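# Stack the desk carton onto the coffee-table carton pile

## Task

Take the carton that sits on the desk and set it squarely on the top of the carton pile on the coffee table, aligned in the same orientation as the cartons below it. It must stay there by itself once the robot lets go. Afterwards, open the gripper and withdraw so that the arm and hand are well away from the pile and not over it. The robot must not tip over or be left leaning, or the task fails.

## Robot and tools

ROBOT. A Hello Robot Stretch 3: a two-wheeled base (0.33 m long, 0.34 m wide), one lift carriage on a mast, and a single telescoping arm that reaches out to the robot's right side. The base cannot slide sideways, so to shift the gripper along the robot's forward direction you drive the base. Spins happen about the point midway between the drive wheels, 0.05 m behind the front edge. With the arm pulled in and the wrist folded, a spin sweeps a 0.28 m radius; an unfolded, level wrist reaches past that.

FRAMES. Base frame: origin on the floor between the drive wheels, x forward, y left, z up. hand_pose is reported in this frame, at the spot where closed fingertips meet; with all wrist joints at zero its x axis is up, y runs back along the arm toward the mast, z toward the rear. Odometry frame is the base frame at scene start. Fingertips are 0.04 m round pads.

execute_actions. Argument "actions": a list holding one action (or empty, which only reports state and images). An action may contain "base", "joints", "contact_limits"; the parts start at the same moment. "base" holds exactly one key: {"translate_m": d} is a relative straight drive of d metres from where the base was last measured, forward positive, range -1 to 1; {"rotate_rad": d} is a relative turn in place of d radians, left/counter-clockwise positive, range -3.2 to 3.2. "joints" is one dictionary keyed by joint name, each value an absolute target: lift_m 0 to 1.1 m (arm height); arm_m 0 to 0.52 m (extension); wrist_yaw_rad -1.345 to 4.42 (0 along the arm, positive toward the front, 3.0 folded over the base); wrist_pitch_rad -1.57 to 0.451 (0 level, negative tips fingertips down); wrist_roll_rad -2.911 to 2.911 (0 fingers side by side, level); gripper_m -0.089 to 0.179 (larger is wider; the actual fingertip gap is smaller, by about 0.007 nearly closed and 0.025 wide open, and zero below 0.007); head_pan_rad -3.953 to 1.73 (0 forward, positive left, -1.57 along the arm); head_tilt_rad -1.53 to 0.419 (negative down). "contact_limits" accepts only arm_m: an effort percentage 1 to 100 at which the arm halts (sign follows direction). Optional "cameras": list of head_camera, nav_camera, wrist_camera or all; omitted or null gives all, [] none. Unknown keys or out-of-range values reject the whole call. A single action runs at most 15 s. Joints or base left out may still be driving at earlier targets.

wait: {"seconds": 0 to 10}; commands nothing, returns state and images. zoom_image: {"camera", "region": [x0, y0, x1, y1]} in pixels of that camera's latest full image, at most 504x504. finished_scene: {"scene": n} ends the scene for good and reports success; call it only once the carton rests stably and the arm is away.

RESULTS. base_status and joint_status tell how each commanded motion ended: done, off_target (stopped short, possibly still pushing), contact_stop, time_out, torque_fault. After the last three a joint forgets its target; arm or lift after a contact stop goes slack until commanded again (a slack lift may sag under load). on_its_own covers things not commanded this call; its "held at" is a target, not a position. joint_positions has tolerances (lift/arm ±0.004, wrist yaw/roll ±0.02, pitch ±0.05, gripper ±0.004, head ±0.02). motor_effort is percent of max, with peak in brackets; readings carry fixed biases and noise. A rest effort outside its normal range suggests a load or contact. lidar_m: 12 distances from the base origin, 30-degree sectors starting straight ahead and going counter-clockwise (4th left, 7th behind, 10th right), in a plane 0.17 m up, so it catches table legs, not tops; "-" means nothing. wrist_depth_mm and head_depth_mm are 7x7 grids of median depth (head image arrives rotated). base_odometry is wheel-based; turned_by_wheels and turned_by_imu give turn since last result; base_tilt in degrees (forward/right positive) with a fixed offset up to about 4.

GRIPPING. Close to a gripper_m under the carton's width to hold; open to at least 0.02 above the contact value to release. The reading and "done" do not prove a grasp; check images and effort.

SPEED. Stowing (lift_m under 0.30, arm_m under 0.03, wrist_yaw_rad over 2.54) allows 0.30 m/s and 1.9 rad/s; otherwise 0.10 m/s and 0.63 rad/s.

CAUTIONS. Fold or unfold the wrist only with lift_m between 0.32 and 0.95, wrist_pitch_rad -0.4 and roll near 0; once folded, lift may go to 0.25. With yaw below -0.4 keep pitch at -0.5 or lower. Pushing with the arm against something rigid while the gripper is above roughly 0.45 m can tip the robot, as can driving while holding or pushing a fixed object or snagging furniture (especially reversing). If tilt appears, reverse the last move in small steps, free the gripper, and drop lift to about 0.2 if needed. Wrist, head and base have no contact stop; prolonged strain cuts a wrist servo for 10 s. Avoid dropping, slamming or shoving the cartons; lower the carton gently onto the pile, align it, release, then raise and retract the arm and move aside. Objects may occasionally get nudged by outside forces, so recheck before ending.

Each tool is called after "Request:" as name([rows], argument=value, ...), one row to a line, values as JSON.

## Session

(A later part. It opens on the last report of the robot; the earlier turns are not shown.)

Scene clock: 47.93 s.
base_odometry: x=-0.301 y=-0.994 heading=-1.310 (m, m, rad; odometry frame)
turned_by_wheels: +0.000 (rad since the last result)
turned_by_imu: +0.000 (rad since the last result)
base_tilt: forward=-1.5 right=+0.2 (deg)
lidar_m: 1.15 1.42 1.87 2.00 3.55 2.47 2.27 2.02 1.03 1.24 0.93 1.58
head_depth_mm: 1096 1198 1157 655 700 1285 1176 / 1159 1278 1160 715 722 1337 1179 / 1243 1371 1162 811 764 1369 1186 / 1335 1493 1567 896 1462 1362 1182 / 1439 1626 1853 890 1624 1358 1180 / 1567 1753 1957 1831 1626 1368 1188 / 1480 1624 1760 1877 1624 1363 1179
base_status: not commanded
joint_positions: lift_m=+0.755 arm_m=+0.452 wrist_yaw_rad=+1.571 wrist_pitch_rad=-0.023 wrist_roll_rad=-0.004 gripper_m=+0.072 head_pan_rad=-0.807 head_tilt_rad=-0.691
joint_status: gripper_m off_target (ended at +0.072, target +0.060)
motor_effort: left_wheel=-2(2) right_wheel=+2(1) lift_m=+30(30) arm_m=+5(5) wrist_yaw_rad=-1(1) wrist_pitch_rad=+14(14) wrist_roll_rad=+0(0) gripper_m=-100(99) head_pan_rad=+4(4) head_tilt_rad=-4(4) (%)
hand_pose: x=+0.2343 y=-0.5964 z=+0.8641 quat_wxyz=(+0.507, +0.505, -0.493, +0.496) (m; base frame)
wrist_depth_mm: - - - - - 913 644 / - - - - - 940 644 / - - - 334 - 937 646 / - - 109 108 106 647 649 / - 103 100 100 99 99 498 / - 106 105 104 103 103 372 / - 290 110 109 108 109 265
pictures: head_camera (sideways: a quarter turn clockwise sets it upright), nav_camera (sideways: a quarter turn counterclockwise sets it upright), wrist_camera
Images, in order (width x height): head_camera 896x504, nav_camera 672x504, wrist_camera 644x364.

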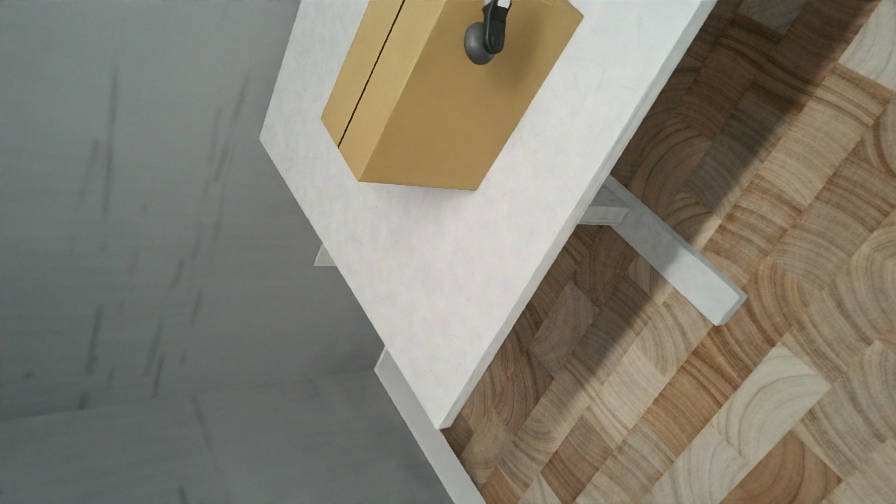

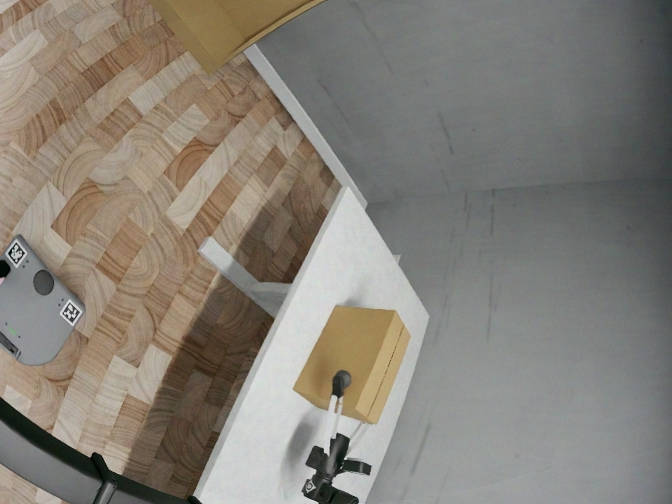

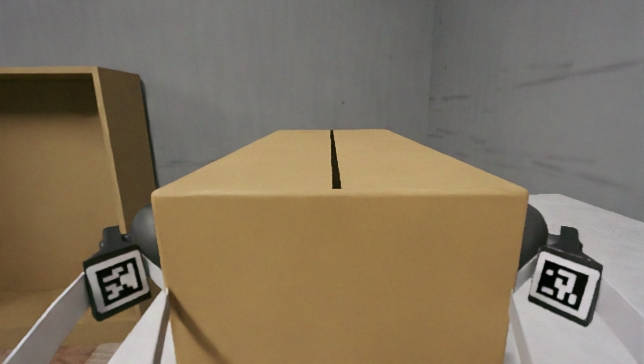

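Request:
execute_actions([
  {"joints":{"gripper_m":0.179}},
], cameras=[])

Request:
execute_actions([
  {"base":{"translate_m":0.045}},
], cameras=["wrist_camera","nav_camera"])

Request:
execute_actions([
  {"joints":{"gripper_m":0.075}},
], cameras=[])

Request:
execute_actions([
  {"joints":{"lift_m":0.86}},
])

Scene clock: 50.60 s.
base_odometry: x=-0.301 y=-0.994 heading=-1.310 (m, m, rad; odometry frame)
turned_by_wheels: +0.000 (rad since the last result)
turned_by_imu: -0.001 (rad since the last result)
base_tilt: forward=-1.6 right=+0.0 (deg)
lidar_m: 1.15 1.42 1.87 2.00 3.55 2.48 2.28 2.03 1.03 1.25 0.93 1.58
head_depth_mm: 1094 1204 1170 654 701 1290 1178 / 1160 1286 1164 715 720 1338 1185 / 1240 1385 1158 812 763 1372 1175 / 1343 1490 1577 896 1472 1364 1179 / 1432 1632 1829 886 1625 1371 1184 / 1563 1740 1956 1807 1624 1368 1179 / 1489 1593 1771 1870 1620 1374 1180
base_status: not commanded
joint_positions: lift_m=+0.755 arm_m=+0.452 wrist_yaw_rad=+1.571 wrist_pitch_rad=-0.023 wrist_roll_rad=-0.004 gripper_m=+0.179 head_pan_rad=-0.807 head_tilt_rad=-0.691
joint_status: all done
motor_effort: left_wheel=-2(2) right_wheel=+2(2) lift_m=+30(30) arm_m=+5(5) wrist_yaw_rad=+0(1) wrist_pitch_rad=+14(14) wrist_roll_rad=+0(0) gripper_m=+0(94) head_pan_rad=+4(4) head_tilt_rad=-4(4) (%)
hand_pose: x=+0.2343 y=-0.5964 z=+0.8641 quat_wxyz=(+0.507, +0.505, -0.493, +0.496) (m; base frame)
wrist_depth_mm: - - - - - 914 640 / - - - - - 910 656 / - - - 335 - 948 651 / - - 110 108 106 720 638 / - 102 101 100 99 98 525 / - 107 105 104 104 103 373 / - 297 110 109 108 110 265
pictures: none
No camera images: the call's "cameras" was empty. Leave "cameras" out to get every camera's image.

Scene clock: 52.37 s.
base_odometry: x=-0.289 y=-1.037 heading=-1.310 (m, m, rad; odometry frame)
turned_by_wheels: +0.000 (rad since the last result)
turned_by_imu: +0.000 (rad since the last result)
base_tilt: forward=-1.7 right=+0.0 (deg)
lidar_m: 1.10 1.39 1.81 1.99 3.55 2.53 2.32 2.02 1.06 1.24 0.90 1.53
head_depth_mm: 1087 1194 1170 655 700 1281 1181 / 1159 1275 1161 714 722 1343 1177 / 1229 1379 1161 812 764 1375 1178 / 1334 1489 1633 889 1515 1334 1176 / 1435 1623 1878 893 1630 1363 1187 / 1521 1710 1911 1942 1621 1366 1182 / 1442 1566 1720 1862 1630 1370 1180
base_status: done
joint_positions: lift_m=+0.755 arm_m=+0.452 wrist_yaw_rad=+1.571 wrist_pitch_rad=-0.023 wrist_roll_rad=-0.004 gripper_m=+0.179 head_pan_rad=-0.807 head_tilt_rad=-0.691
joint_status: not commanded
motor_effort: left_wheel=-2(4) right_wheel=+2(7) lift_m=+30(30) arm_m=+5(5) wrist_yaw_rad=+0(0) wrist_pitch_rad=+14(14) wrist_roll_rad=+0(0) gripper_m=+0(0) head_pan_rad=+4(3) head_tilt_rad=-4(4) (%)
hand_pose: x=+0.2343 y=-0.5964 z=+0.8641 quat_wxyz=(+0.507, +0.505, -0.493, +0.496) (m; base frame)
wrist_depth_mm: - - - - - 902 634 / - - - - - 907 637 / - - - 334 - 930 643 / - - 110 108 106 707 648 / - 102 101 100 99 98 529 / - 106 105 104 104 103 373 / - 296 110 109 109 110 264
pictures: nav_camera (sideways: a quarter turn counterclockwise sets it upright), wrist_camera
Images, in order (width x height): nav_camera 672x504, wrist_camera 644x364.

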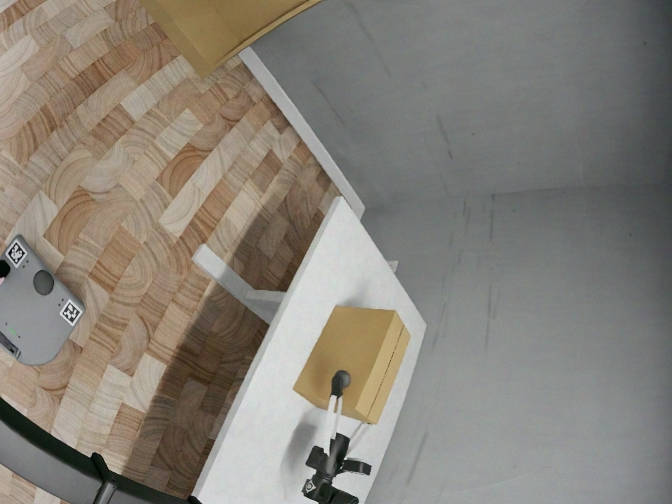

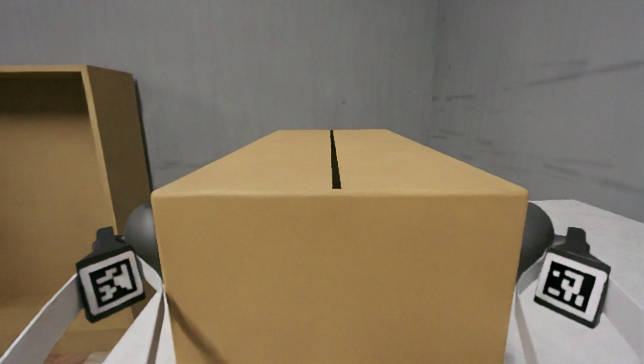

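Scene clock: 53.90 s.
base_odometry: x=-0.289 y=-1.037 heading=-1.310 (m, m, rad; odometry frame)
turned_by_wheels: +0.000 (rad since the last result)
turned_by_imu: +0.000 (rad since the last result)
base_tilt: forward=-1.7 right=+0.1 (deg)
lidar_m: 1.11 1.39 1.81 2.00 3.55 2.53 2.32 2.02 1.06 1.24 0.90 1.53
head_depth_mm: 1085 1194 1154 653 699 1282 1179 / 1163 1284 1163 715 722 1344 1187 / 1239 1377 1167 811 761 1370 1184 / 1327 1489 1634 890 1502 1336 1182 / 1425 1622 1874 891 1644 1373 1179 / 1529 1697 1897 1938 1628 1378 1179 / 1446 1565 1690 1845 1618 1370 1179
base_status: not commanded
joint_positions: lift_m=+0.755 arm_m=+0.452 wrist_yaw_rad=+1.571 wrist_pitch_rad=-0.023 wrist_roll_rad=-0.004 gripper_m=+0.079 head_pan_rad=-0.807 head_tilt_rad=-0.691
joint_status: all done
motor_effort: left_wheel=-2(1) right_wheel=+2(2) lift_m=+30(30) arm_m=+5(5) wrist_yaw_rad=-1(0) wrist_pitch_rad=+14(14) wrist_roll_rad=+0(0) gripper_m=-82(99) head_pan_rad=+4(4) head_tilt_rad=-4(4) (%)
hand_pose: x=+0.2343 y=-0.5964 z=+0.8641 quat_wxyz=(+0.507, +0.505, -0.493, +0.496) (m; base frame)
wrist_depth_mm: - - - - - 901 636 / - - - - - 913 645 / - - - 336 - 928 641 / - - 109 108 106 647 648 / - 103 101 100 99 98 494 / - 106 105 104 104 103 374 / - 284 110 109 109 110 265
pictures: none
No camera images: the call's "cameras" was empty. Leave "cameras" out to get every camera's image.

Scene clock: 56.17 s.
base_odometry: x=-0.289 y=-1.037 heading=-1.310 (m, m, rad; odometry frame)
turned_by_wheels: +0.000 (rad since the last result)
turned_by_imu: +0.000 (rad since the last result)
base_tilt: forward=-1.6 right=+0.0 (deg)
lidar_m: 1.11 1.39 1.81 2.00 3.57 2.53 2.31 2.02 1.06 1.24 0.90 1.54
head_depth_mm: 1082 1191 689 645 722 1278 1182 / 1157 1275 731 704 722 1341 1180 / 1233 1376 1157 808 766 1366 1190 / 1337 1479 1621 896 1508 1344 1182 / 1430 1618 1874 892 1631 1375 1184 / 1542 1714 1910 1943 1623 1366 1187 / 1449 1564 1713 1825 1635 1372 1184
base_status: not commanded
joint_positions: lift_m=+0.860 arm_m=+0.452 wrist_yaw_rad=+1.571 wrist_pitch_rad=-0.030 wrist_roll_rad=-0.006 gripper_m=+0.087 head_pan_rad=-0.807 head_tilt_rad=-0.692
joint_status: all done
on_its_own: gripper_m is held at +0.087, not at your +0.075, by its stall guard, which is still easing
motor_effort: left_wheel=-2(5) right_wheel=+2(5) lift_m=+48(49) arm_m=+3(5) wrist_yaw_rad=-2(3) wrist_pitch_rad=+18(19) wrist_roll_rad=+0(2) gripper_m=-6(64) head_pan_rad=+4(4) head_tilt_rad=-3(4) (%)
hand_pose: x=+0.2340 y=-0.5966 z=+0.9665 quat_wxyz=(+0.509, +0.506, -0.490, +0.494) (m; base frame)
wrist_depth_mm: - - - - - 896 632 / - - - - - 926 636 / - - - - - 917 653 / - - - - 130 858 644 / - - 120 123 126 129 630 / - - 118 121 124 127 527 / - - 116 119 122 386 413
pictures: head_camera (sideways: a quarter turn clockwise sets it upright), nav_camera (sideways: a quarter turn counterclockwise sets it upright), wrist_camera
Images, in order (width x height): head_camera 896x504, nav_camera 672x504, wrist_camera 644x364.

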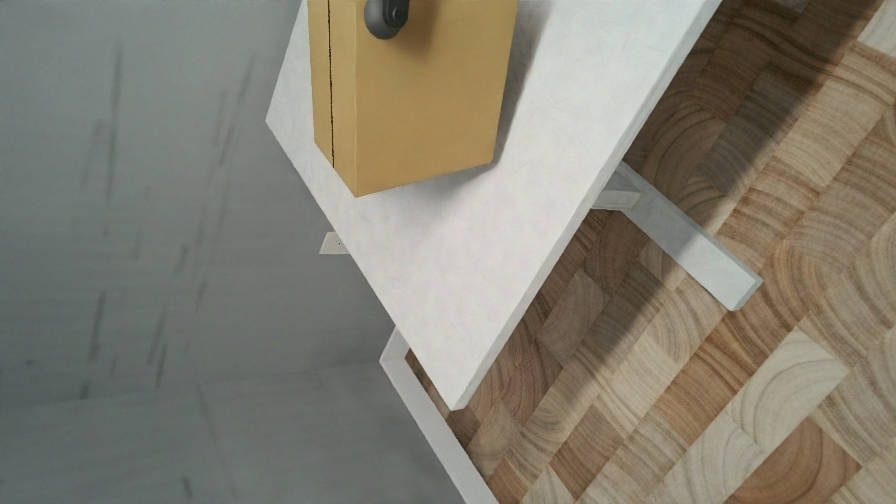

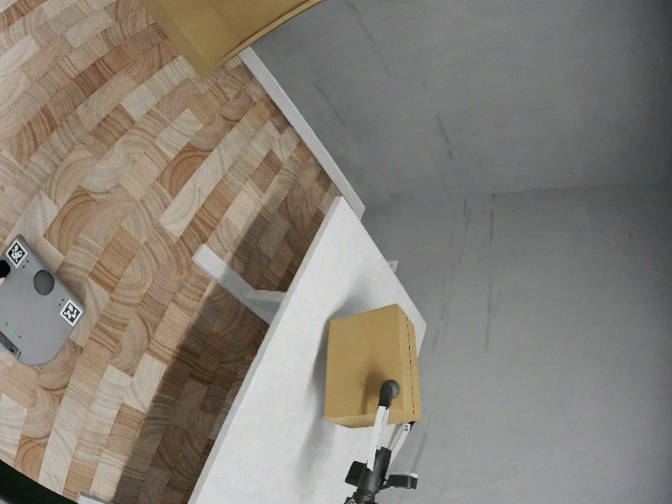

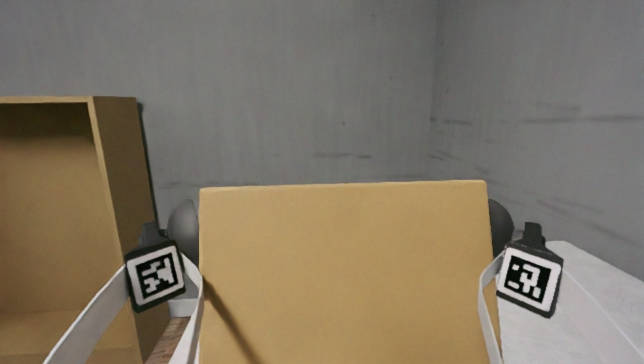

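Request:
execute_actions([
  {"joints":{"lift_m":0.765}},
], cameras=[])

Request:
execute_actions([
  {"joints":{"gripper_m":0.179}},
], cameras=[])

Request:
execute_actions([
  {"base":{"translate_m":-0.12},"joints":{"head_pan_rad":-1.1,"head_tilt_rad":-0.8}},
], cameras=[])

Request:
execute_actions([
  {"joints":{"lift_m":1.1,"wrist_pitch_rad":-1.57}},
])

Scene clock: 59.17 s.
base_odometry: x=-0.289 y=-1.037 heading=-1.310 (m, m, rad; odometry frame)
turned_by_wheels: +0.000 (rad since the last result)
turned_by_imu: -0.001 (rad since the last result)
base_tilt: forward=-1.7 right=+0.0 (deg)
lidar_m: 1.11 1.38 1.81 2.00 3.53 2.52 2.32 2.02 1.06 1.24 0.90 1.53
head_depth_mm: 1086 1196 1164 656 701 1277 1185 / 1159 1274 1156 703 722 1338 1174 / 1231 1380 1163 772 763 1361 1183 / 1333 1489 1648 891 1504 1337 1182 / 1424 1649 1881 888 1623 1372 1180 / 1532 1717 1897 1937 1627 1358 1177 / 1435 1568 1706 1844 1629 1377 1182
base_status: not commanded
joint_positions: lift_m=+0.765 arm_m=+0.452 wrist_yaw_rad=+1.571 wrist_pitch_rad=-0.021 wrist_roll_rad=-0.006 gripper_m=+0.098 head_pan_rad=-0.807 head_tilt_rad=-0.692
joint_status: all done
on_its_own: gripper_m is held at +0.097, not at your +0.075, by its stall guard, which is not easing now
motor_effort: left_wheel=-2(2) right_wheel=+2(2) lift_m=+30(43) arm_m=+3(3) wrist_yaw_rad=-2(0) wrist_pitch_rad=+12(18) wrist_roll_rad=+0(0) gripper_m=-24(28) head_pan_rad=+5(4) head_tilt_rad=-4(4) (%)
hand_pose: x=+0.2343 y=-0.5966 z=+0.8747 quat_wxyz=(+0.507, +0.504, -0.493, +0.496) (m; base frame)
wrist_depth_mm: - - - - - 899 637 / - - - - - 913 643 / - - - - - 914 647 / - - 135 126 130 836 651 / - - 114 118 121 125 515 / - - 119 122 126 130 376 / - 312 124 128 132 282 290
pictures: none
No camera images: the call's "cameras" was empty. Leave "cameras" out to get every camera's image.

Scene clock: 60.47 s.
base_odometry: x=-0.289 y=-1.037 heading=-1.310 (m, m, rad; odometry frame)
turned_by_wheels: +0.000 (rad since the last result)
turned_by_imu: +0.000 (rad since the last result)
base_tilt: forward=-1.6 right=+0.2 (deg)
lidar_m: 1.10 1.39 1.82 2.00 3.56 2.52 2.32 2.03 1.06 1.24 0.90 1.53
head_depth_mm: 1082 1190 1161 655 700 1286 1179 / 1160 1279 1150 700 720 1337 1185 / 1240 1378 1165 775 761 1371 1184 / 1330 1495 1632 896 1505 1346 1171 / 1442 1623 1878 894 1620 1369 1188 / 1541 1699 1903 1915 1634 1372 1185 / 1434 1572 1711 1837 1635 1371 1178
base_status: not commanded
joint_positions: lift_m=+0.765 arm_m=+0.452 wrist_yaw_rad=+1.571 wrist_pitch_rad=-0.021 wrist_roll_rad=-0.006 gripper_m=+0.179 head_pan_rad=-0.807 head_tilt_rad=-0.692
joint_status: all done
motor_effort: left_wheel=-2(2) right_wheel=+2(2) lift_m=+29(30) arm_m=+3(3) wrist_yaw_rad=-2(0) wrist_pitch_rad=+13(13) wrist_roll_rad=+0(0) gripper_m=+0(100) head_pan_rad=+4(4) head_tilt_rad=-4(3) (%)
hand_pose: x=+0.2343 y=-0.5966 z=+0.8746 quat_wxyz=(+0.507, +0.504, -0.493, +0.496) (m; base frame)
wrist_depth_mm: - - - - - 898 637 / - - - - - 918 641 / - - - - - 895 645 / - - 179 152 150 875 651 / - - 113 117 121 126 565 / - - 119 122 127 337 398 / - 318 124 128 133 282 278
pictures: none
No camera images: the call's "cameras" was empty. Leave "cameras" out to get every camera's image.

Scene clock: 63.03 s.
base_odometry: x=-0.320 y=-0.921 heading=-1.310 (m, m, rad; odometry frame)
turned_by_wheels: +0.000 (rad since the last result)
turned_by_imu: -0.001 (rad since the last result)
base_tilt: forward=-1.5 right=-0.1 (deg)
lidar_m: 1.22 1.48 1.96 2.00 2.52 2.40 2.20 2.03 0.99 1.25 0.98 1.60
head_depth_mm: 1044 1156 1051 772 681 1298 1143 / 1079 1181 982 785 700 1294 1144 / 1114 1225 982 780 1413 1297 1141 / 1164 1255 742 779 1439 1299 1148 / 1213 1293 734 795 1483 1302 1146 / 1256 1360 755 817 1473 1292 1147 / 1316 1517 921 840 1503 1303 1139
base_status: done
joint_positions: lift_m=+0.765 arm_m=+0.452 wrist_yaw_rad=+1.571 wrist_pitch_rad=-0.021 wrist_roll_rad=-0.006 gripper_m=+0.179 head_pan_rad=-1.093 head_tilt_rad=-0.790
joint_status: all done
motor_effort: left_wheel=-1(7) right_wheel=+1(2) lift_m=+30(30) arm_m=+3(3) wrist_yaw_rad=-1(1) wrist_pitch_rad=+12(12) wrist_roll_rad=+0(0) gripper_m=+0(1) head_pan_rad=-3(25) head_tilt_rad=-5(14) (%)
hand_pose: x=+0.2343 y=-0.5966 z=+0.8746 quat_wxyz=(+0.507, +0.504, -0.493, +0.496) (m; base frame)
wrist_depth_mm: - - - - - 910 650 / - - - - - 926 648 / - - - - - 922 662 / - - - 235 243 840 663 / - - 540 244 458 529 563 / - - 382 256 339 376 394 / - - 298 267 279 291 280
pictures: none
No camera images: the call's "cameras" was empty. Leave "cameras" out to get every camera's image.

Scene clock: 66.90 s.
base_odometry: x=-0.320 y=-0.921 heading=-1.310 (m, m, rad; odometry frame)
turned_by_wheels: +0.000 (rad since the last result)
turned_by_imu: -0.001 (rad since the last result)
base_tilt: forward=-1.7 right=+0.1 (deg)
lidar_m: 1.22 1.47 1.95 2.00 2.53 2.40 2.20 2.04 0.99 1.25 0.98 1.60
head_depth_mm: 1043 1147 979 793 683 1298 1141 / 1077 1186 981 792 697 1300 1136 / 1121 1222 981 794 1402 1300 1140 / 1165 1246 742 777 1445 1303 1143 / 1209 1290 730 792 1481 1303 1146 / 1260 1357 753 818 1458 1302 1145 / 1309 1512 918 839 1512 1300 1141
base_status: not commanded
joint_positions: lift_m=+1.100 arm_m=+0.452 wrist_yaw_rad=+1.571 wrist_pitch_rad=-1.564 wrist_roll_rad=-0.005 gripper_m=+0.179 head_pan_rad=-1.093 head_tilt_rad=-0.790
joint_status: all done
motor_effort: left_wheel=-1(14) right_wheel=+1(20) lift_m=+46(47) arm_m=+3(3) wrist_yaw_rad=+0(0) wrist_pitch_rad=-3(82) wrist_roll_rad=+0(0) gripper_m=+0(0) head_pan_rad=-3(3) head_tilt_rad=-5(5) (%)
hand_pose: x=-0.0439 y=-0.5970 z=+0.9820 quat_wxyz=(+0.707, +0.707, +0.000, +0.004) (m; base frame)
wrist_depth_mm: - - 382 376 376 370 370 / - - 397 392 388 386 379 / - - 406 402 399 399 396 / - - 425 421 415 411 409 / - - - 431 432 430 420 / - - - 457 447 445 437 / - - - 476 466 459 460
pictures: head_camera (sideways: a quarter turn clockwise sets it upright), nav_camera (sideways: a quarter turn counterclockwise sets it upright), wrist_camera
Images, in order (width x height): head_camera 896x504, nav_camera 672x504, wrist_camera 644x364.

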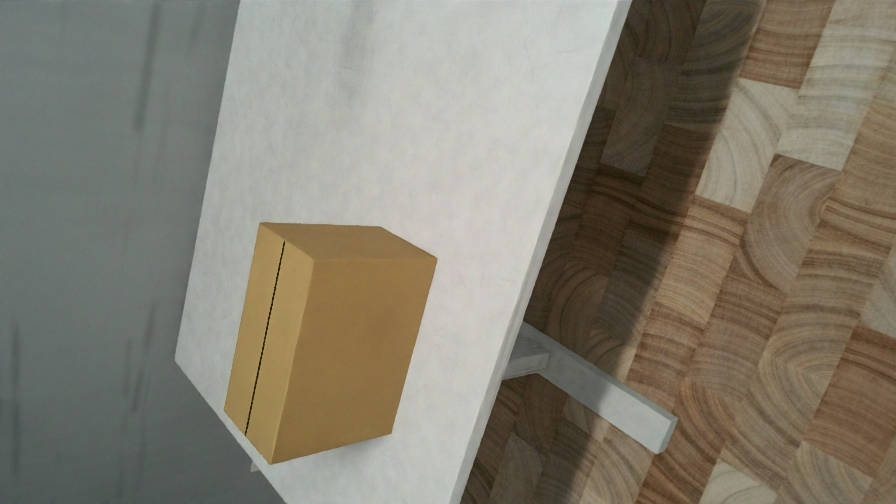

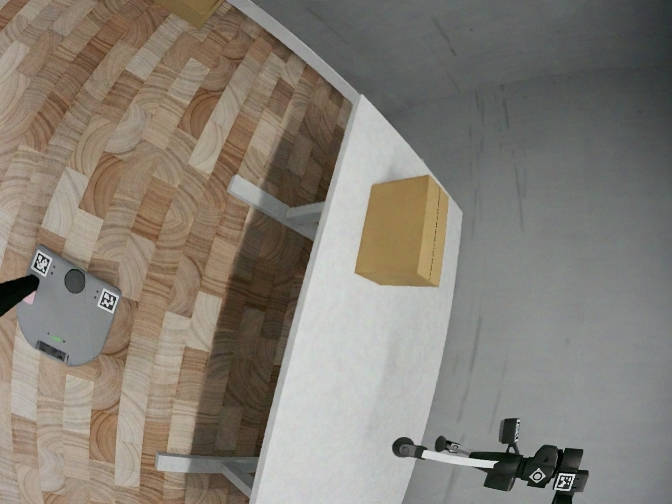

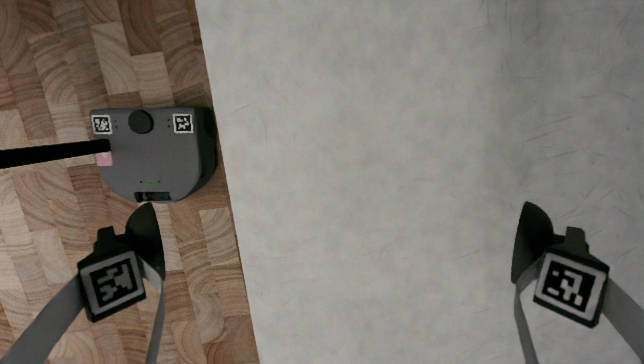

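Request:
execute_actions([
  {"base":{"translate_m":0.45},"joints":{"head_pan_rad":-1.4,"head_tilt_rad":-0.7}},
])

Scene clock: 73.53 s.
base_odometry: x=-0.205 y=-1.356 heading=-1.311 (m, m, rad; odometry frame)
turned_by_wheels: +0.000 (rad since the last result)
turned_by_imu: -0.001 (rad since the last result)
base_tilt: forward=-1.6 right=+0.0 (deg)
lidar_m: 0.78 1.06 1.17 2.03 3.60 2.88 2.64 1.29 1.29 1.20 0.75 1.18
head_depth_mm: - 1143 1139 632 685 1272 1182 / 980 1135 1129 639 692 1298 1176 / 1011 1134 1133 641 696 1299 1175 / 1008 1143 1137 824 705 1301 1174 / 1021 1145 1132 877 711 1296 1155 / 1027 1160 1309 875 715 1331 1170 / 1034 1167 1335 1555 716 1330 1178
base_status: done
joint_positions: lift_m=+1.100 arm_m=+0.452 wrist_yaw_rad=+1.571 wrist_pitch_rad=-1.565 wrist_roll_rad=-0.005 gripper_m=+0.179 head_pan_rad=-1.393 head_tilt_rad=-0.705
joint_status: all done
motor_effort: left_wheel=-1(1) right_wheel=+1(6) lift_m=+46(46) arm_m=+3(3) wrist_yaw_rad=+0(1) wrist_pitch_rad=-3(3) wrist_roll_rad=+0(0) gripper_m=+0(0) head_pan_rad=-3(26) head_tilt_rad=+2(11) (%)
hand_pose: x=-0.0439 y=-0.5970 z=+0.9821 quat_wxyz=(+0.707, +0.707, +0.000, +0.004) (m; base frame)
wrist_depth_mm: - - 217 214 371 375 371 / - - 225 221 384 384 381 / - - 406 229 397 398 396 / - - 418 238 410 416 408 / - - 441 246 423 425 419 / - - 458 256 442 446 437 / - - 481 470 472 463 456
pictures: head_camera (sideways: a quarter turn clockwise sets it upright), nav_camera (sideways: a quarter turn counterclockwise sets it upright), wrist_camera
Images, in order (width x height): head_camera 896x504, nav_camera 672x504, wrist_camera 644x364.

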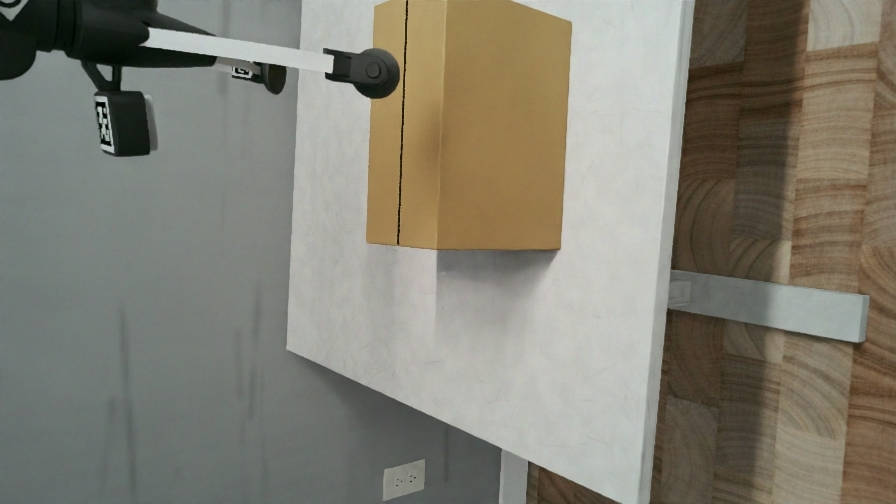

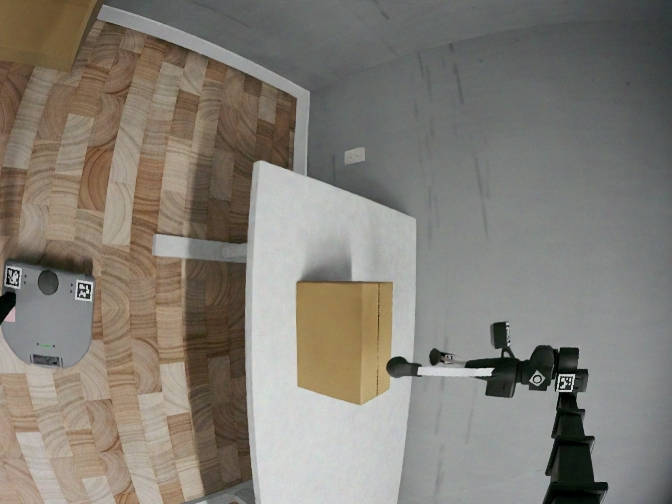

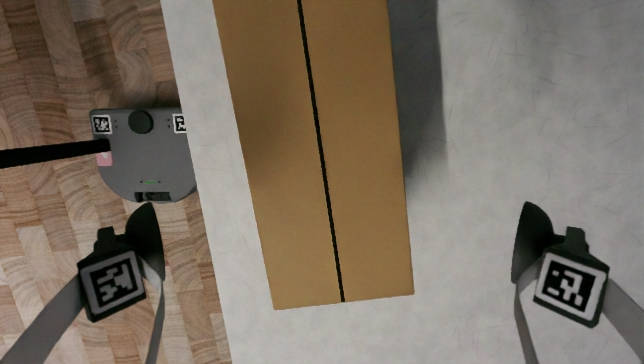

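Request:
execute_actions([
  {"base":{"translate_m":0.06},"joints":{"wrist_yaw_rad":1.72,"arm_m":0.446}},
], cameras=["wrist_camera"])

Scene clock: 77.93 s.
base_odometry: x=-0.189 y=-1.414 heading=-1.311 (m, m, rad; odometry frame)
turned_by_wheels: +0.000 (rad since the last result)
turned_by_imu: -0.001 (rad since the last result)
base_tilt: forward=-1.6 right=+0.0 (deg)
lidar_m: 0.72 0.99 1.13 2.04 3.61 2.94 2.71 1.33 1.29 0.74 0.74 1.11
head_depth_mm: - 1147 1156 622 677 1265 1179 / 976 1116 1138 629 681 1275 1174 / 1000 1119 1134 650 694 1307 1176 / 1010 1127 1134 875 715 1268 1161 / 1013 1139 1231 878 716 1308 1170 / 1019 1150 1322 1469 715 1326 1184 / 1027 1158 1328 1556 1617 1361 1171
base_status: done
joint_positions: lift_m=+1.100 arm_m=+0.446 wrist_yaw_rad=+1.717 wrist_pitch_rad=-1.565 wrist_roll_rad=-0.005 gripper_m=+0.179 head_pan_rad=-1.393 head_tilt_rad=-0.705
joint_status: all done
motor_effort: left_wheel=-1(5) right_wheel=+1(3) lift_m=+46(46) arm_m=-6(6) wrist_yaw_rad=+3(1) wrist_pitch_rad=-3(3) wrist_roll_rad=+0(0) gripper_m=+0(0) head_pan_rad=-3(3) head_tilt_rad=+2(2) (%)
hand_pose: x=-0.0437 y=-0.5949 z=+0.9821 quat_wxyz=(+0.705, +0.705, +0.051, +0.055) (m; base frame)
wrist_depth_mm: - - 383 379 376 372 372 / - - 389 223 382 384 384 / - - 402 230 396 398 395 / - - 421 237 411 411 409 / - - 437 246 428 428 420 / - - 450 255 444 445 436 / - - 475 267 459 460 459
pictures: wrist_camera
Images, in order (width x height): wrist_camera 644x364.

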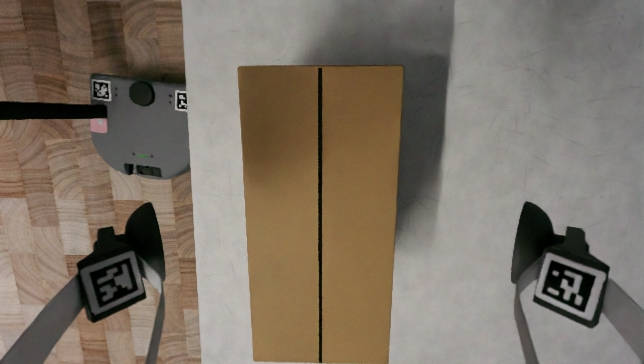

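Request:
execute_actions([
  {"joints":{"arm_m":0.439,"lift_m":0.99}},
])

Scene clock: 80.77 s.
base_odometry: x=-0.189 y=-1.414 heading=-1.311 (m, m, rad; odometry frame)
turned_by_wheels: +0.000 (rad since the last result)
turned_by_imu: -0.001 (rad since the last result)
base_tilt: forward=-1.6 right=-0.1 (deg)
lidar_m: 0.72 0.99 1.13 2.04 3.59 2.94 2.71 1.33 1.29 0.74 0.74 1.12
head_depth_mm: 957 - 1089 626 678 1276 1177 / 991 1111 1088 632 680 1272 1175 / 1002 1128 1127 653 696 1298 1180 / 1002 1123 1135 873 711 1276 1167 / 1018 1145 1222 875 715 1303 1176 / 1021 1148 1320 1460 714 1325 1176 / 1027 1155 1322 1556 1602 1359 1182
base_status: not commanded
joint_positions: lift_m=+0.990 arm_m=+0.439 wrist_yaw_rad=+1.717 wrist_pitch_rad=-1.565 wrist_roll_rad=-0.005 gripper_m=+0.179 head_pan_rad=-1.393 head_tilt_rad=-0.705
joint_status: all done
motor_effort: left_wheel=-1(1) right_wheel=+1(1) lift_m=+30(44) arm_m=-6(5) wrist_yaw_rad=+1(3) wrist_pitch_rad=-3(3) wrist_roll_rad=+0(0) gripper_m=+0(0) head_pan_rad=-3(3) head_tilt_rad=+2(2) (%)
hand_pose: x=-0.0437 y=-0.5879 z=+0.8726 quat_wxyz=(+0.705, +0.705, +0.051, +0.055) (m; base frame)
wrist_depth_mm: 967 285 116 115 114 274 272 / - 294 119 118 117 281 279 / - 304 123 122 121 291 292 / - 318 127 126 125 302 300 / - 329 133 131 130 312 309 / - 340 138 136 135 328 320 / - - 143 142 140 342 339
pictures: head_camera (sideways: a quarter turn clockwise sets it upright), nav_camera (sideways: a quarter turn counterclockwise sets it upright), wrist_camera
Images, in order (width x height): head_camera 896x504, nav_camera 672x504, wrist_camera 644x364.

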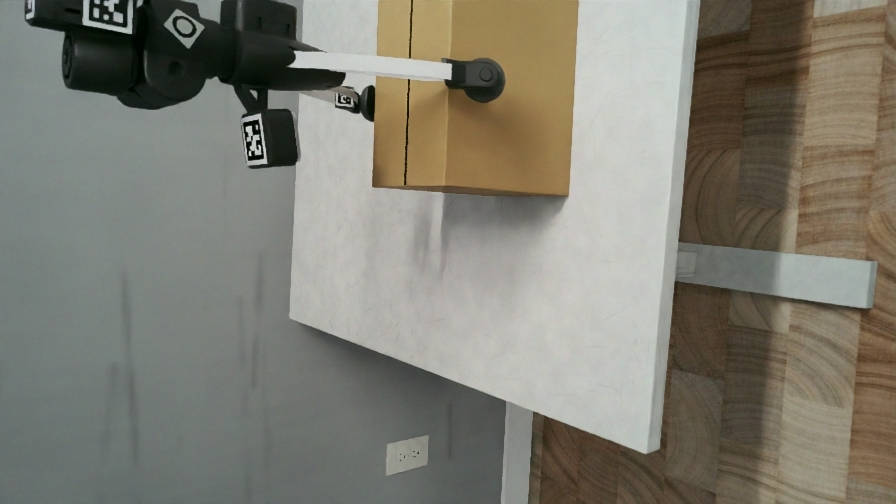

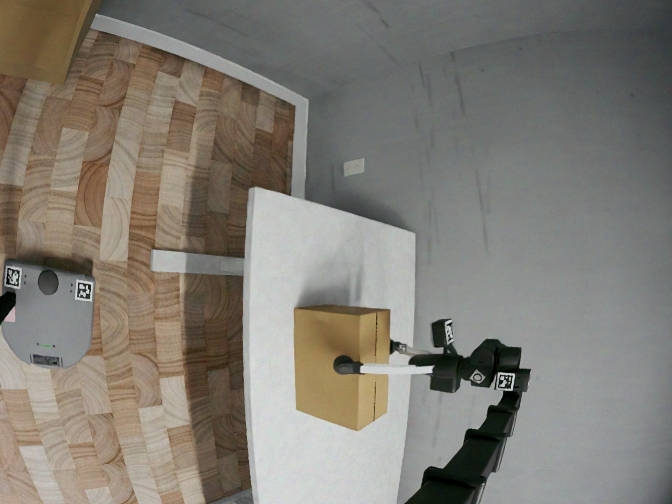

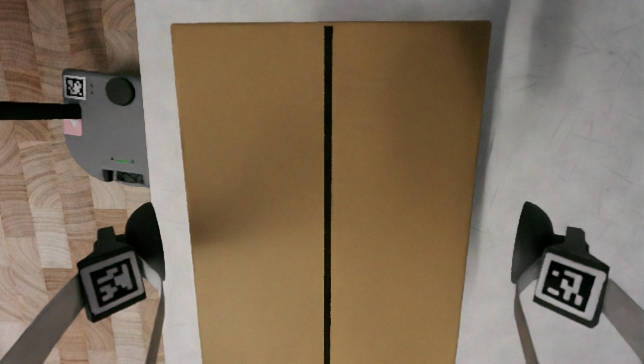

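Request:
execute_actions([
  {"joints":{"lift_m":0.975}},
], cameras=[])

Request:
execute_actions([
  {"joints":{"gripper_m":0.092}},
], cameras=[])

Request:
execute_actions([
  {"joints":{"lift_m":1.1}},
])

Scene clock: 82.23 s.
base_odometry: x=-0.189 y=-1.414 heading=-1.311 (m, m, rad; odometry frame)
turned_by_wheels: +0.000 (rad since the last result)
turned_by_imu: +0.000 (rad since the last result)
base_tilt: forward=-1.5 right=+0.0 (deg)
lidar_m: 0.72 0.99 1.13 2.04 3.62 2.95 2.70 1.33 1.28 0.74 0.74 1.11
head_depth_mm: 969 - 1070 623 678 1280 1171 / 991 1139 1084 631 680 1279 1179 / 1000 1126 1086 654 695 1297 1184 / 1010 1129 1127 876 715 1279 1170 / 1010 1136 1232 879 714 1298 1177 / 1021 1145 1315 1470 715 1327 1178 / 1027 1162 1318 1558 1607 1357 1179
base_status: not commanded
joint_positions: lift_m=+0.975 arm_m=+0.439 wrist_yaw_rad=+1.717 wrist_pitch_rad=-1.565 wrist_roll_rad=-0.005 gripper_m=+0.179 head_pan_rad=-1.393 head_tilt_rad=-0.705
joint_status: all done
motor_effort: left_wheel=-1(1) right_wheel=+1(1) lift_m=+30(31) arm_m=-6(6) wrist_yaw_rad=+3(1) wrist_pitch_rad=-3(3) wrist_roll_rad=+0(0) gripper_m=+0(0) head_pan_rad=-3(3) head_tilt_rad=+2(2) (%)
hand_pose: x=-0.0437 y=-0.5879 z=+0.8576 quat_wxyz=(+0.705, +0.705, +0.051, +0.055) (m; base frame)
wrist_depth_mm: 934 268 102 101 100 256 259 / 951 277 104 103 102 104 267 / - 197 108 107 106 275 275 / - 301 112 111 110 286 286 / - 311 116 115 114 293 295 / - 325 121 120 119 308 307 / - - 126 124 124 323 320
pictures: none
No camera images: the call's "cameras" was empty. Leave "cameras" out to get every camera's image.

Scene clock: 83.60 s.
base_odometry: x=-0.189 y=-1.414 heading=-1.311 (m, m, rad; odometry frame)
turned_by_wheels: +0.000 (rad since the last result)
turned_by_imu: +0.000 (rad since the last result)
base_tilt: forward=-1.6 right=+0.1 (deg)
lidar_m: 0.72 0.99 1.13 2.04 3.60 2.94 2.70 1.34 1.29 0.74 0.74 1.12
head_depth_mm: 970 - 1064 624 677 1275 1173 / 994 1137 1090 634 681 1273 1182 / 1003 1122 1085 655 695 1308 1170 / 1008 1138 1137 878 716 1277 1166 / 1016 1143 1225 873 715 1303 1174 / 1018 1148 1317 1473 713 1332 1180 / 1031 1161 1337 1556 1614 1361 1172
base_status: not commanded
joint_positions: lift_m=+0.975 arm_m=+0.439 wrist_yaw_rad=+1.717 wrist_pitch_rad=-1.566 wrist_roll_rad=-0.005 gripper_m=+0.094 head_pan_rad=-1.393 head_tilt_rad=-0.705
joint_status: all done
motor_effort: left_wheel=-1(1) right_wheel=+1(1) lift_m=+30(30) arm_m=-5(7) wrist_yaw_rad=+2(2) wrist_pitch_rad=-2(3) wrist_roll_rad=+0(0) gripper_m=-31(99) head_pan_rad=-3(4) head_tilt_rad=+2(2) (%)
hand_pose: x=-0.0441 y=-0.5878 z=+0.8577 quat_wxyz=(+0.705, +0.705, +0.052, +0.054) (m; base frame)
wrist_depth_mm: 938 271 102 102 101 101 261 / 949 277 105 104 104 104 268 / - 287 109 108 107 108 277 / - 300 113 112 111 287 286 / - - 117 116 115 115 298 / - - 122 121 119 120 309 / - - 127 126 124 321 322
pictures: none
No camera images: the call's "cameras" was empty. Leave "cameras" out to get every camera's image.

Scene clock: 85.67 s.
base_odometry: x=-0.189 y=-1.414 heading=-1.311 (m, m, rad; odometry frame)
turned_by_wheels: +0.000 (rad since the last result)
turned_by_imu: +0.000 (rad since the last result)
base_tilt: forward=-1.6 right=+0.0 (deg)
lidar_m: 0.72 0.99 1.13 2.04 3.59 2.94 2.70 1.33 1.29 0.74 0.74 1.11
head_depth_mm: - 1138 548 601 716 1270 1180 / 984 1128 554 607 714 1276 1181 / 997 1121 616 639 713 1300 1177 / 1007 1129 1134 877 712 1271 1167 / 1019 1143 1227 878 716 1294 1176 / 1021 1153 1310 1463 716 1326 1176 / 1025 1162 1332 1569 1621 1360 1176
base_status: not commanded
joint_positions: lift_m=+1.100 arm_m=+0.439 wrist_yaw_rad=+1.717 wrist_pitch_rad=-1.567 wrist_roll_rad=-0.005 gripper_m=+0.093 head_pan_rad=-1.393 head_tilt_rad=-0.704
joint_status: all done
motor_effort: left_wheel=-1(2) right_wheel=+1(2) lift_m=+48(50) arm_m=-5(5) wrist_yaw_rad=+2(1) wrist_pitch_rad=-2(2) wrist_roll_rad=+0(0) gripper_m=-23(31) head_pan_rad=-3(3) head_tilt_rad=+2(1) (%)
hand_pose: x=-0.0442 y=-0.5879 z=+0.9821 quat_wxyz=(+0.705, +0.705, +0.052, +0.054) (m; base frame)
wrist_depth_mm: - - 108 108 106 368 367 / - - 111 110 109 111 380 / - - 115 115 113 394 397 / - - 120 119 118 408 410 / - - 125 123 123 272 425 / - - 130 129 127 129 436 / - - 136 134 133 456 456
pictures: head_camera (sideways: a quarter turn clockwise sets it upright), nav_camera (sideways: a quarter turn counterclockwise sets it upright), wrist_camera
Images, in order (width x height): head_camera 896x504, nav_camera 672x504, wrist_camera 644x364.

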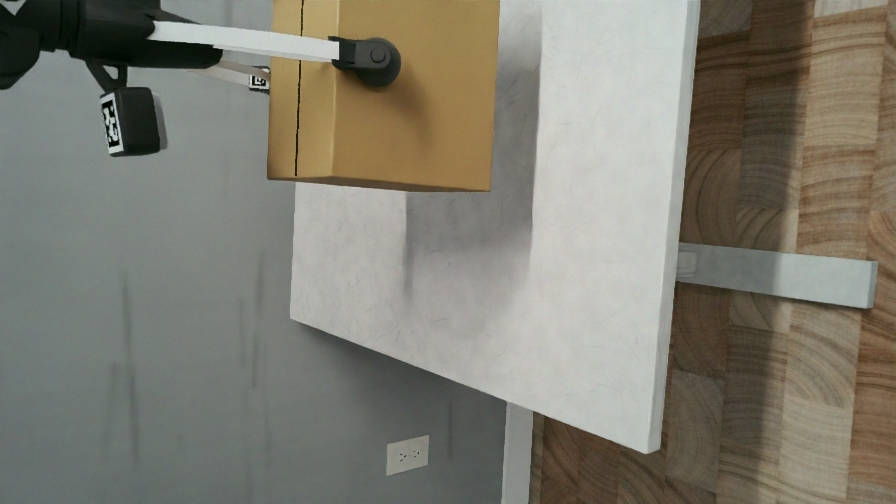

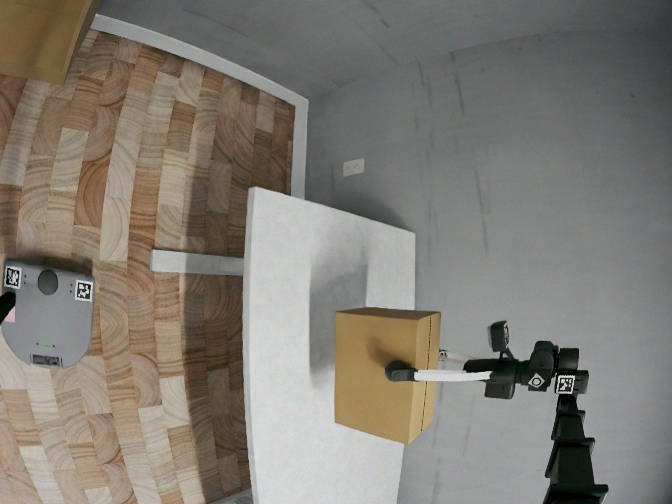

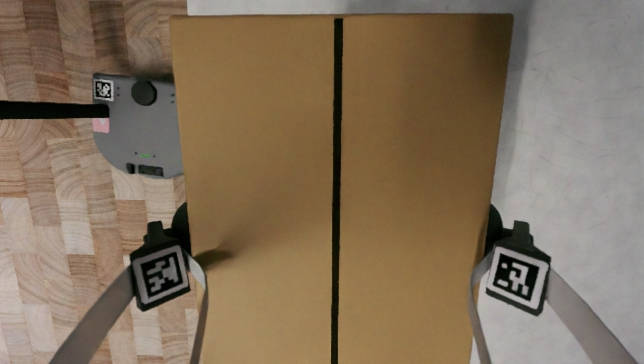

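Request:
execute_actions([
  {"joints":{"arm_m":0.03,"wrist_yaw_rad":1.57}},
], cameras=[])

Request:
execute_actions([
  {"base":{"rotate_rad":2.02},"joints":{"head_pan_rad":-0.3,"head_tilt_rad":-0.4}},
], cameras=["head_camera","nav_camera"])

Request:
execute_actions([
  {"base":{"translate_m":1.0}},
], cameras=["head_camera","nav_camera"])

Scene clock: 91.03 s.
base_odometry: x=-0.189 y=-1.414 heading=-1.311 (m, m, rad; odometry frame)
turned_by_wheels: +0.000 (rad since the last result)
turned_by_imu: -0.001 (rad since the last result)
base_tilt: forward=-1.5 right=+0.2 (deg)
lidar_m: 0.72 0.99 1.13 2.04 3.59 2.94 2.71 1.33 1.29 0.73 0.74 1.11
head_depth_mm: 969 - - 937 - - - / 992 1121 1138 939 694 295 - / 1006 1122 1137 936 - 295 - / 1004 1134 1135 937 - 294 - / 1017 1149 1222 875 714 1306 1188 / 1023 1149 1312 1471 712 1332 1176 / 1029 1163 1326 1537 1614 1352 1177
base_status: not commanded
joint_positions: lift_m=+1.100 arm_m=+0.030 wrist_yaw_rad=+1.573 wrist_pitch_rad=-1.567 wrist_roll_rad=-0.005 gripper_m=+0.093 head_pan_rad=-1.393 head_tilt_rad=-0.704
joint_status: all done
motor_effort: left_wheel=-1(1) right_wheel=+1(1) lift_m=+48(48) arm_m=-6(6) wrist_yaw_rad=-1(2) wrist_pitch_rad=-2(2) wrist_roll_rad=+0(0) gripper_m=-23(23) head_pan_rad=-4(3) head_tilt_rad=+1(2) (%)
hand_pose: x=-0.0445 y=-0.1757 z=+0.9821 quat_wxyz=(+0.707, +0.707, +0.001, +0.003) (m; base frame)
wrist_depth_mm: - - 108 107 106 368 370 / - - 111 110 110 111 383 / - - 116 115 113 393 395 / - - 120 119 118 408 412 / - - 125 124 123 273 425 / - - 130 129 127 129 437 / - - 136 135 133 462 456
pictures: none
No camera images: the call's "cameras" was empty. Leave "cameras" out to get every camera's image.

Scene clock: 95.20 s.
base_odometry: x=-0.189 y=-1.414 heading=+0.709 (m, m, rad; odometry frame)
turned_by_wheels: +2.020 (rad since the last result)
turned_by_imu: +2.000 (rad since the last result)
base_tilt: forward=-1.5 right=+0.0 (deg)
lidar_m: 2.04 3.04 2.71 1.33 1.34 1.19 0.74 1.16 1.03 0.72 1.13 2.31
head_depth_mm: 3004 3197 3353 2977 2229 1698 1390 / 3039 3230 3487 3216 2262 1714 1398 / 3045 3311 3472 3256 2274 1697 1394 / 3016 3226 3476 3017 2226 1715 1393 / 3069 3289 3451 2424 2230 1712 1389 / 3019 3256 3513 2436 2263 1723 1385 / 3070 3246 3543 2441 2270 1716 1387
base_status: done
joint_positions: lift_m=+1.100 arm_m=+0.030 wrist_yaw_rad=+1.573 wrist_pitch_rad=-1.567 wrist_roll_rad=-0.005 gripper_m=+0.093 head_pan_rad=-0.307 head_tilt_rad=-0.409
joint_status: all done
motor_effort: left_wheel=-2(8) right_wheel=+2(4) lift_m=+48(47) arm_m=-6(6) wrist_yaw_rad=-2(2) wrist_pitch_rad=-2(2) wrist_roll_rad=+0(0) gripper_m=-23(23) head_pan_rad=+4(42) head_tilt_rad=+4(22) (%)
hand_pose: x=-0.0444 y=-0.1757 z=+0.9821 quat_wxyz=(+0.707, +0.707, +0.001, +0.003) (m; base frame)
wrist_depth_mm: - - 108 107 106 950 925 / - - 111 111 109 110 935 / - - 116 115 113 955 954 / - - 120 119 118 - 897 / - - 125 124 123 - 912 / - - 130 129 127 129 837 / 493 - 136 135 133 - 823
pictures: head_camera (sideways: a quarter turn clockwise sets it upright), nav_camera (sideways: a quarter turn counterclockwise sets it upright)
Images, in order (width x height): head_camera 896x504, nav_camera 672x504.

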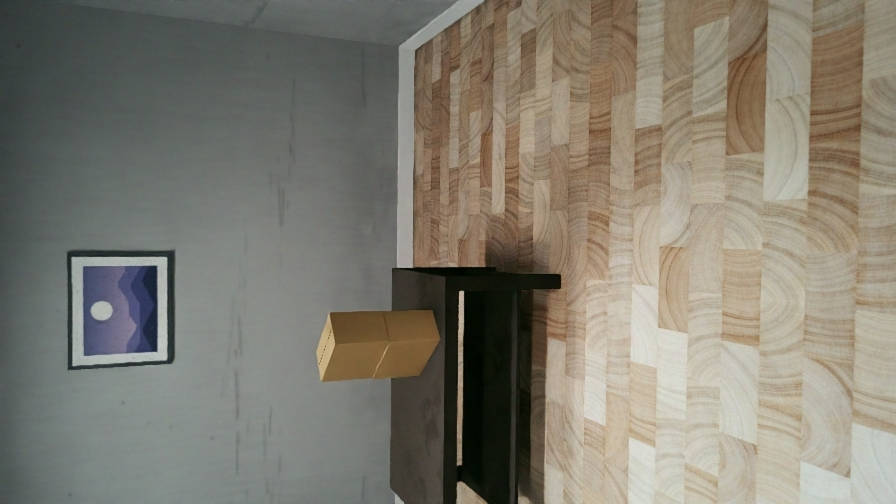

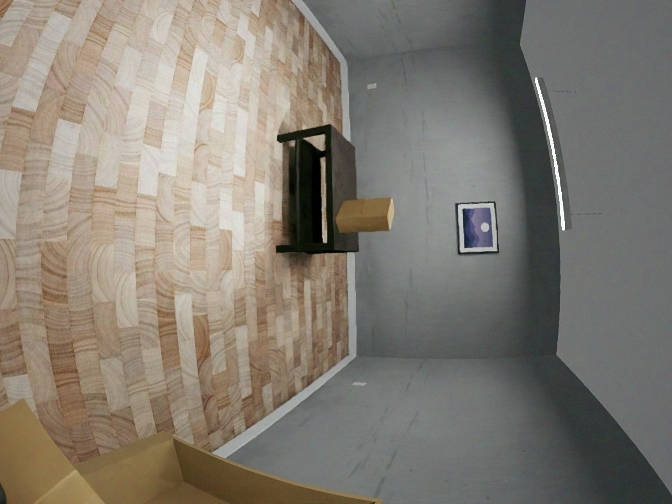

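Scene clock: 106.70 s.
base_odometry: x=+0.570 y=-0.763 heading=+0.709 (m, m, rad; odometry frame)
turned_by_wheels: +0.000 (rad since the last result)
turned_by_imu: +0.002 (rad since the last result)
base_tilt: forward=-1.5 right=+0.1 (deg)
lidar_m: 1.28 2.69 2.41 2.42 1.85 1.85 1.72 1.34 1.05 1.35 1.63 1.10
head_depth_mm: 2181 2331 2553 2749 2251 1715 1391 / 2194 2390 2506 2715 2233 1732 1392 / 2174 2349 2562 2703 1406 1477 1396 / 2185 2351 2576 1258 1300 1555 1387 / 2199 2397 2595 2693 1407 1556 1397 / 2222 2414 2564 2755 1475 1566 1397 / 2227 2430 2603 2784 1472 1549 1396
base_status: done
joint_positions: lift_m=+1.100 arm_m=+0.030 wrist_yaw_rad=+1.573 wrist_pitch_rad=-1.567 wrist_roll_rad=-0.005 gripper_m=+0.093 head_pan_rad=-0.307 head_tilt_rad=-0.408
joint_status: not commanded
motor_effort: left_wheel=-2(6) right_wheel=+2(4) lift_m=+48(48) arm_m=-6(6) wrist_yaw_rad=-2(2) wrist_pitch_rad=-2(2) wrist_roll_rad=+0(0) gripper_m=-23(23) head_pan_rad=+4(3) head_tilt_rad=+3(4) (%)
hand_pose: x=-0.0444 y=-0.1757 z=+0.9821 quat_wxyz=(+0.707, +0.707, +0.001, +0.003) (m; base frame)
wrist_depth_mm: - - 108 107 107 - - / - - 111 110 110 111 - / - - 116 114 114 - - / - - 120 119 118 - - / - - 125 124 123 - - / - - 130 129 127 129 - / - - 136 134 133 - -
pictures: head_camera (sideways: a quarter turn clockwise sets it upright), nav_camera (sideways: a quarter turn counterclockwise sets it upright)
Images, in order (width x height): head_camera 896x504, nav_camera 672x504.

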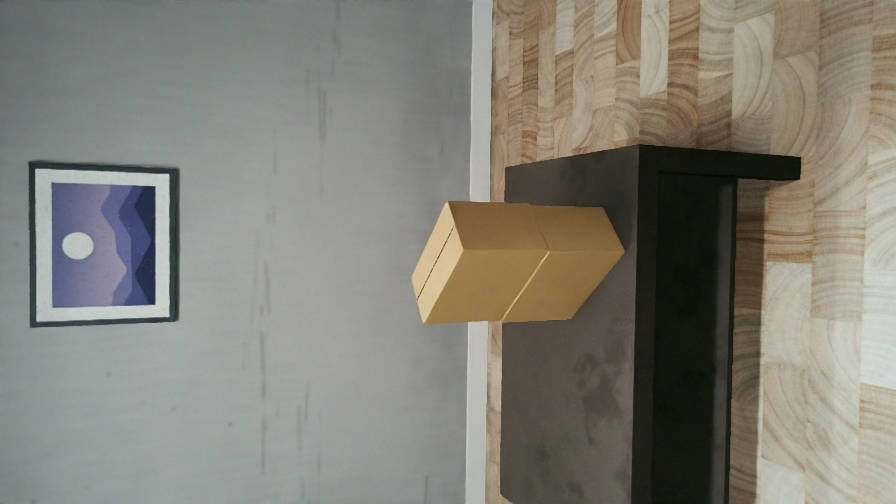

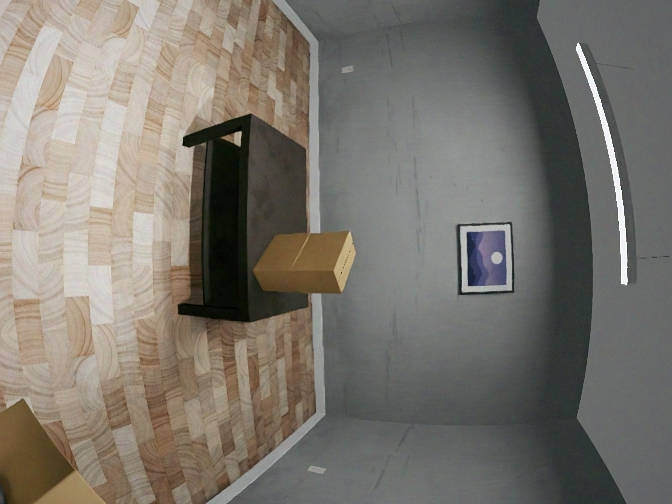

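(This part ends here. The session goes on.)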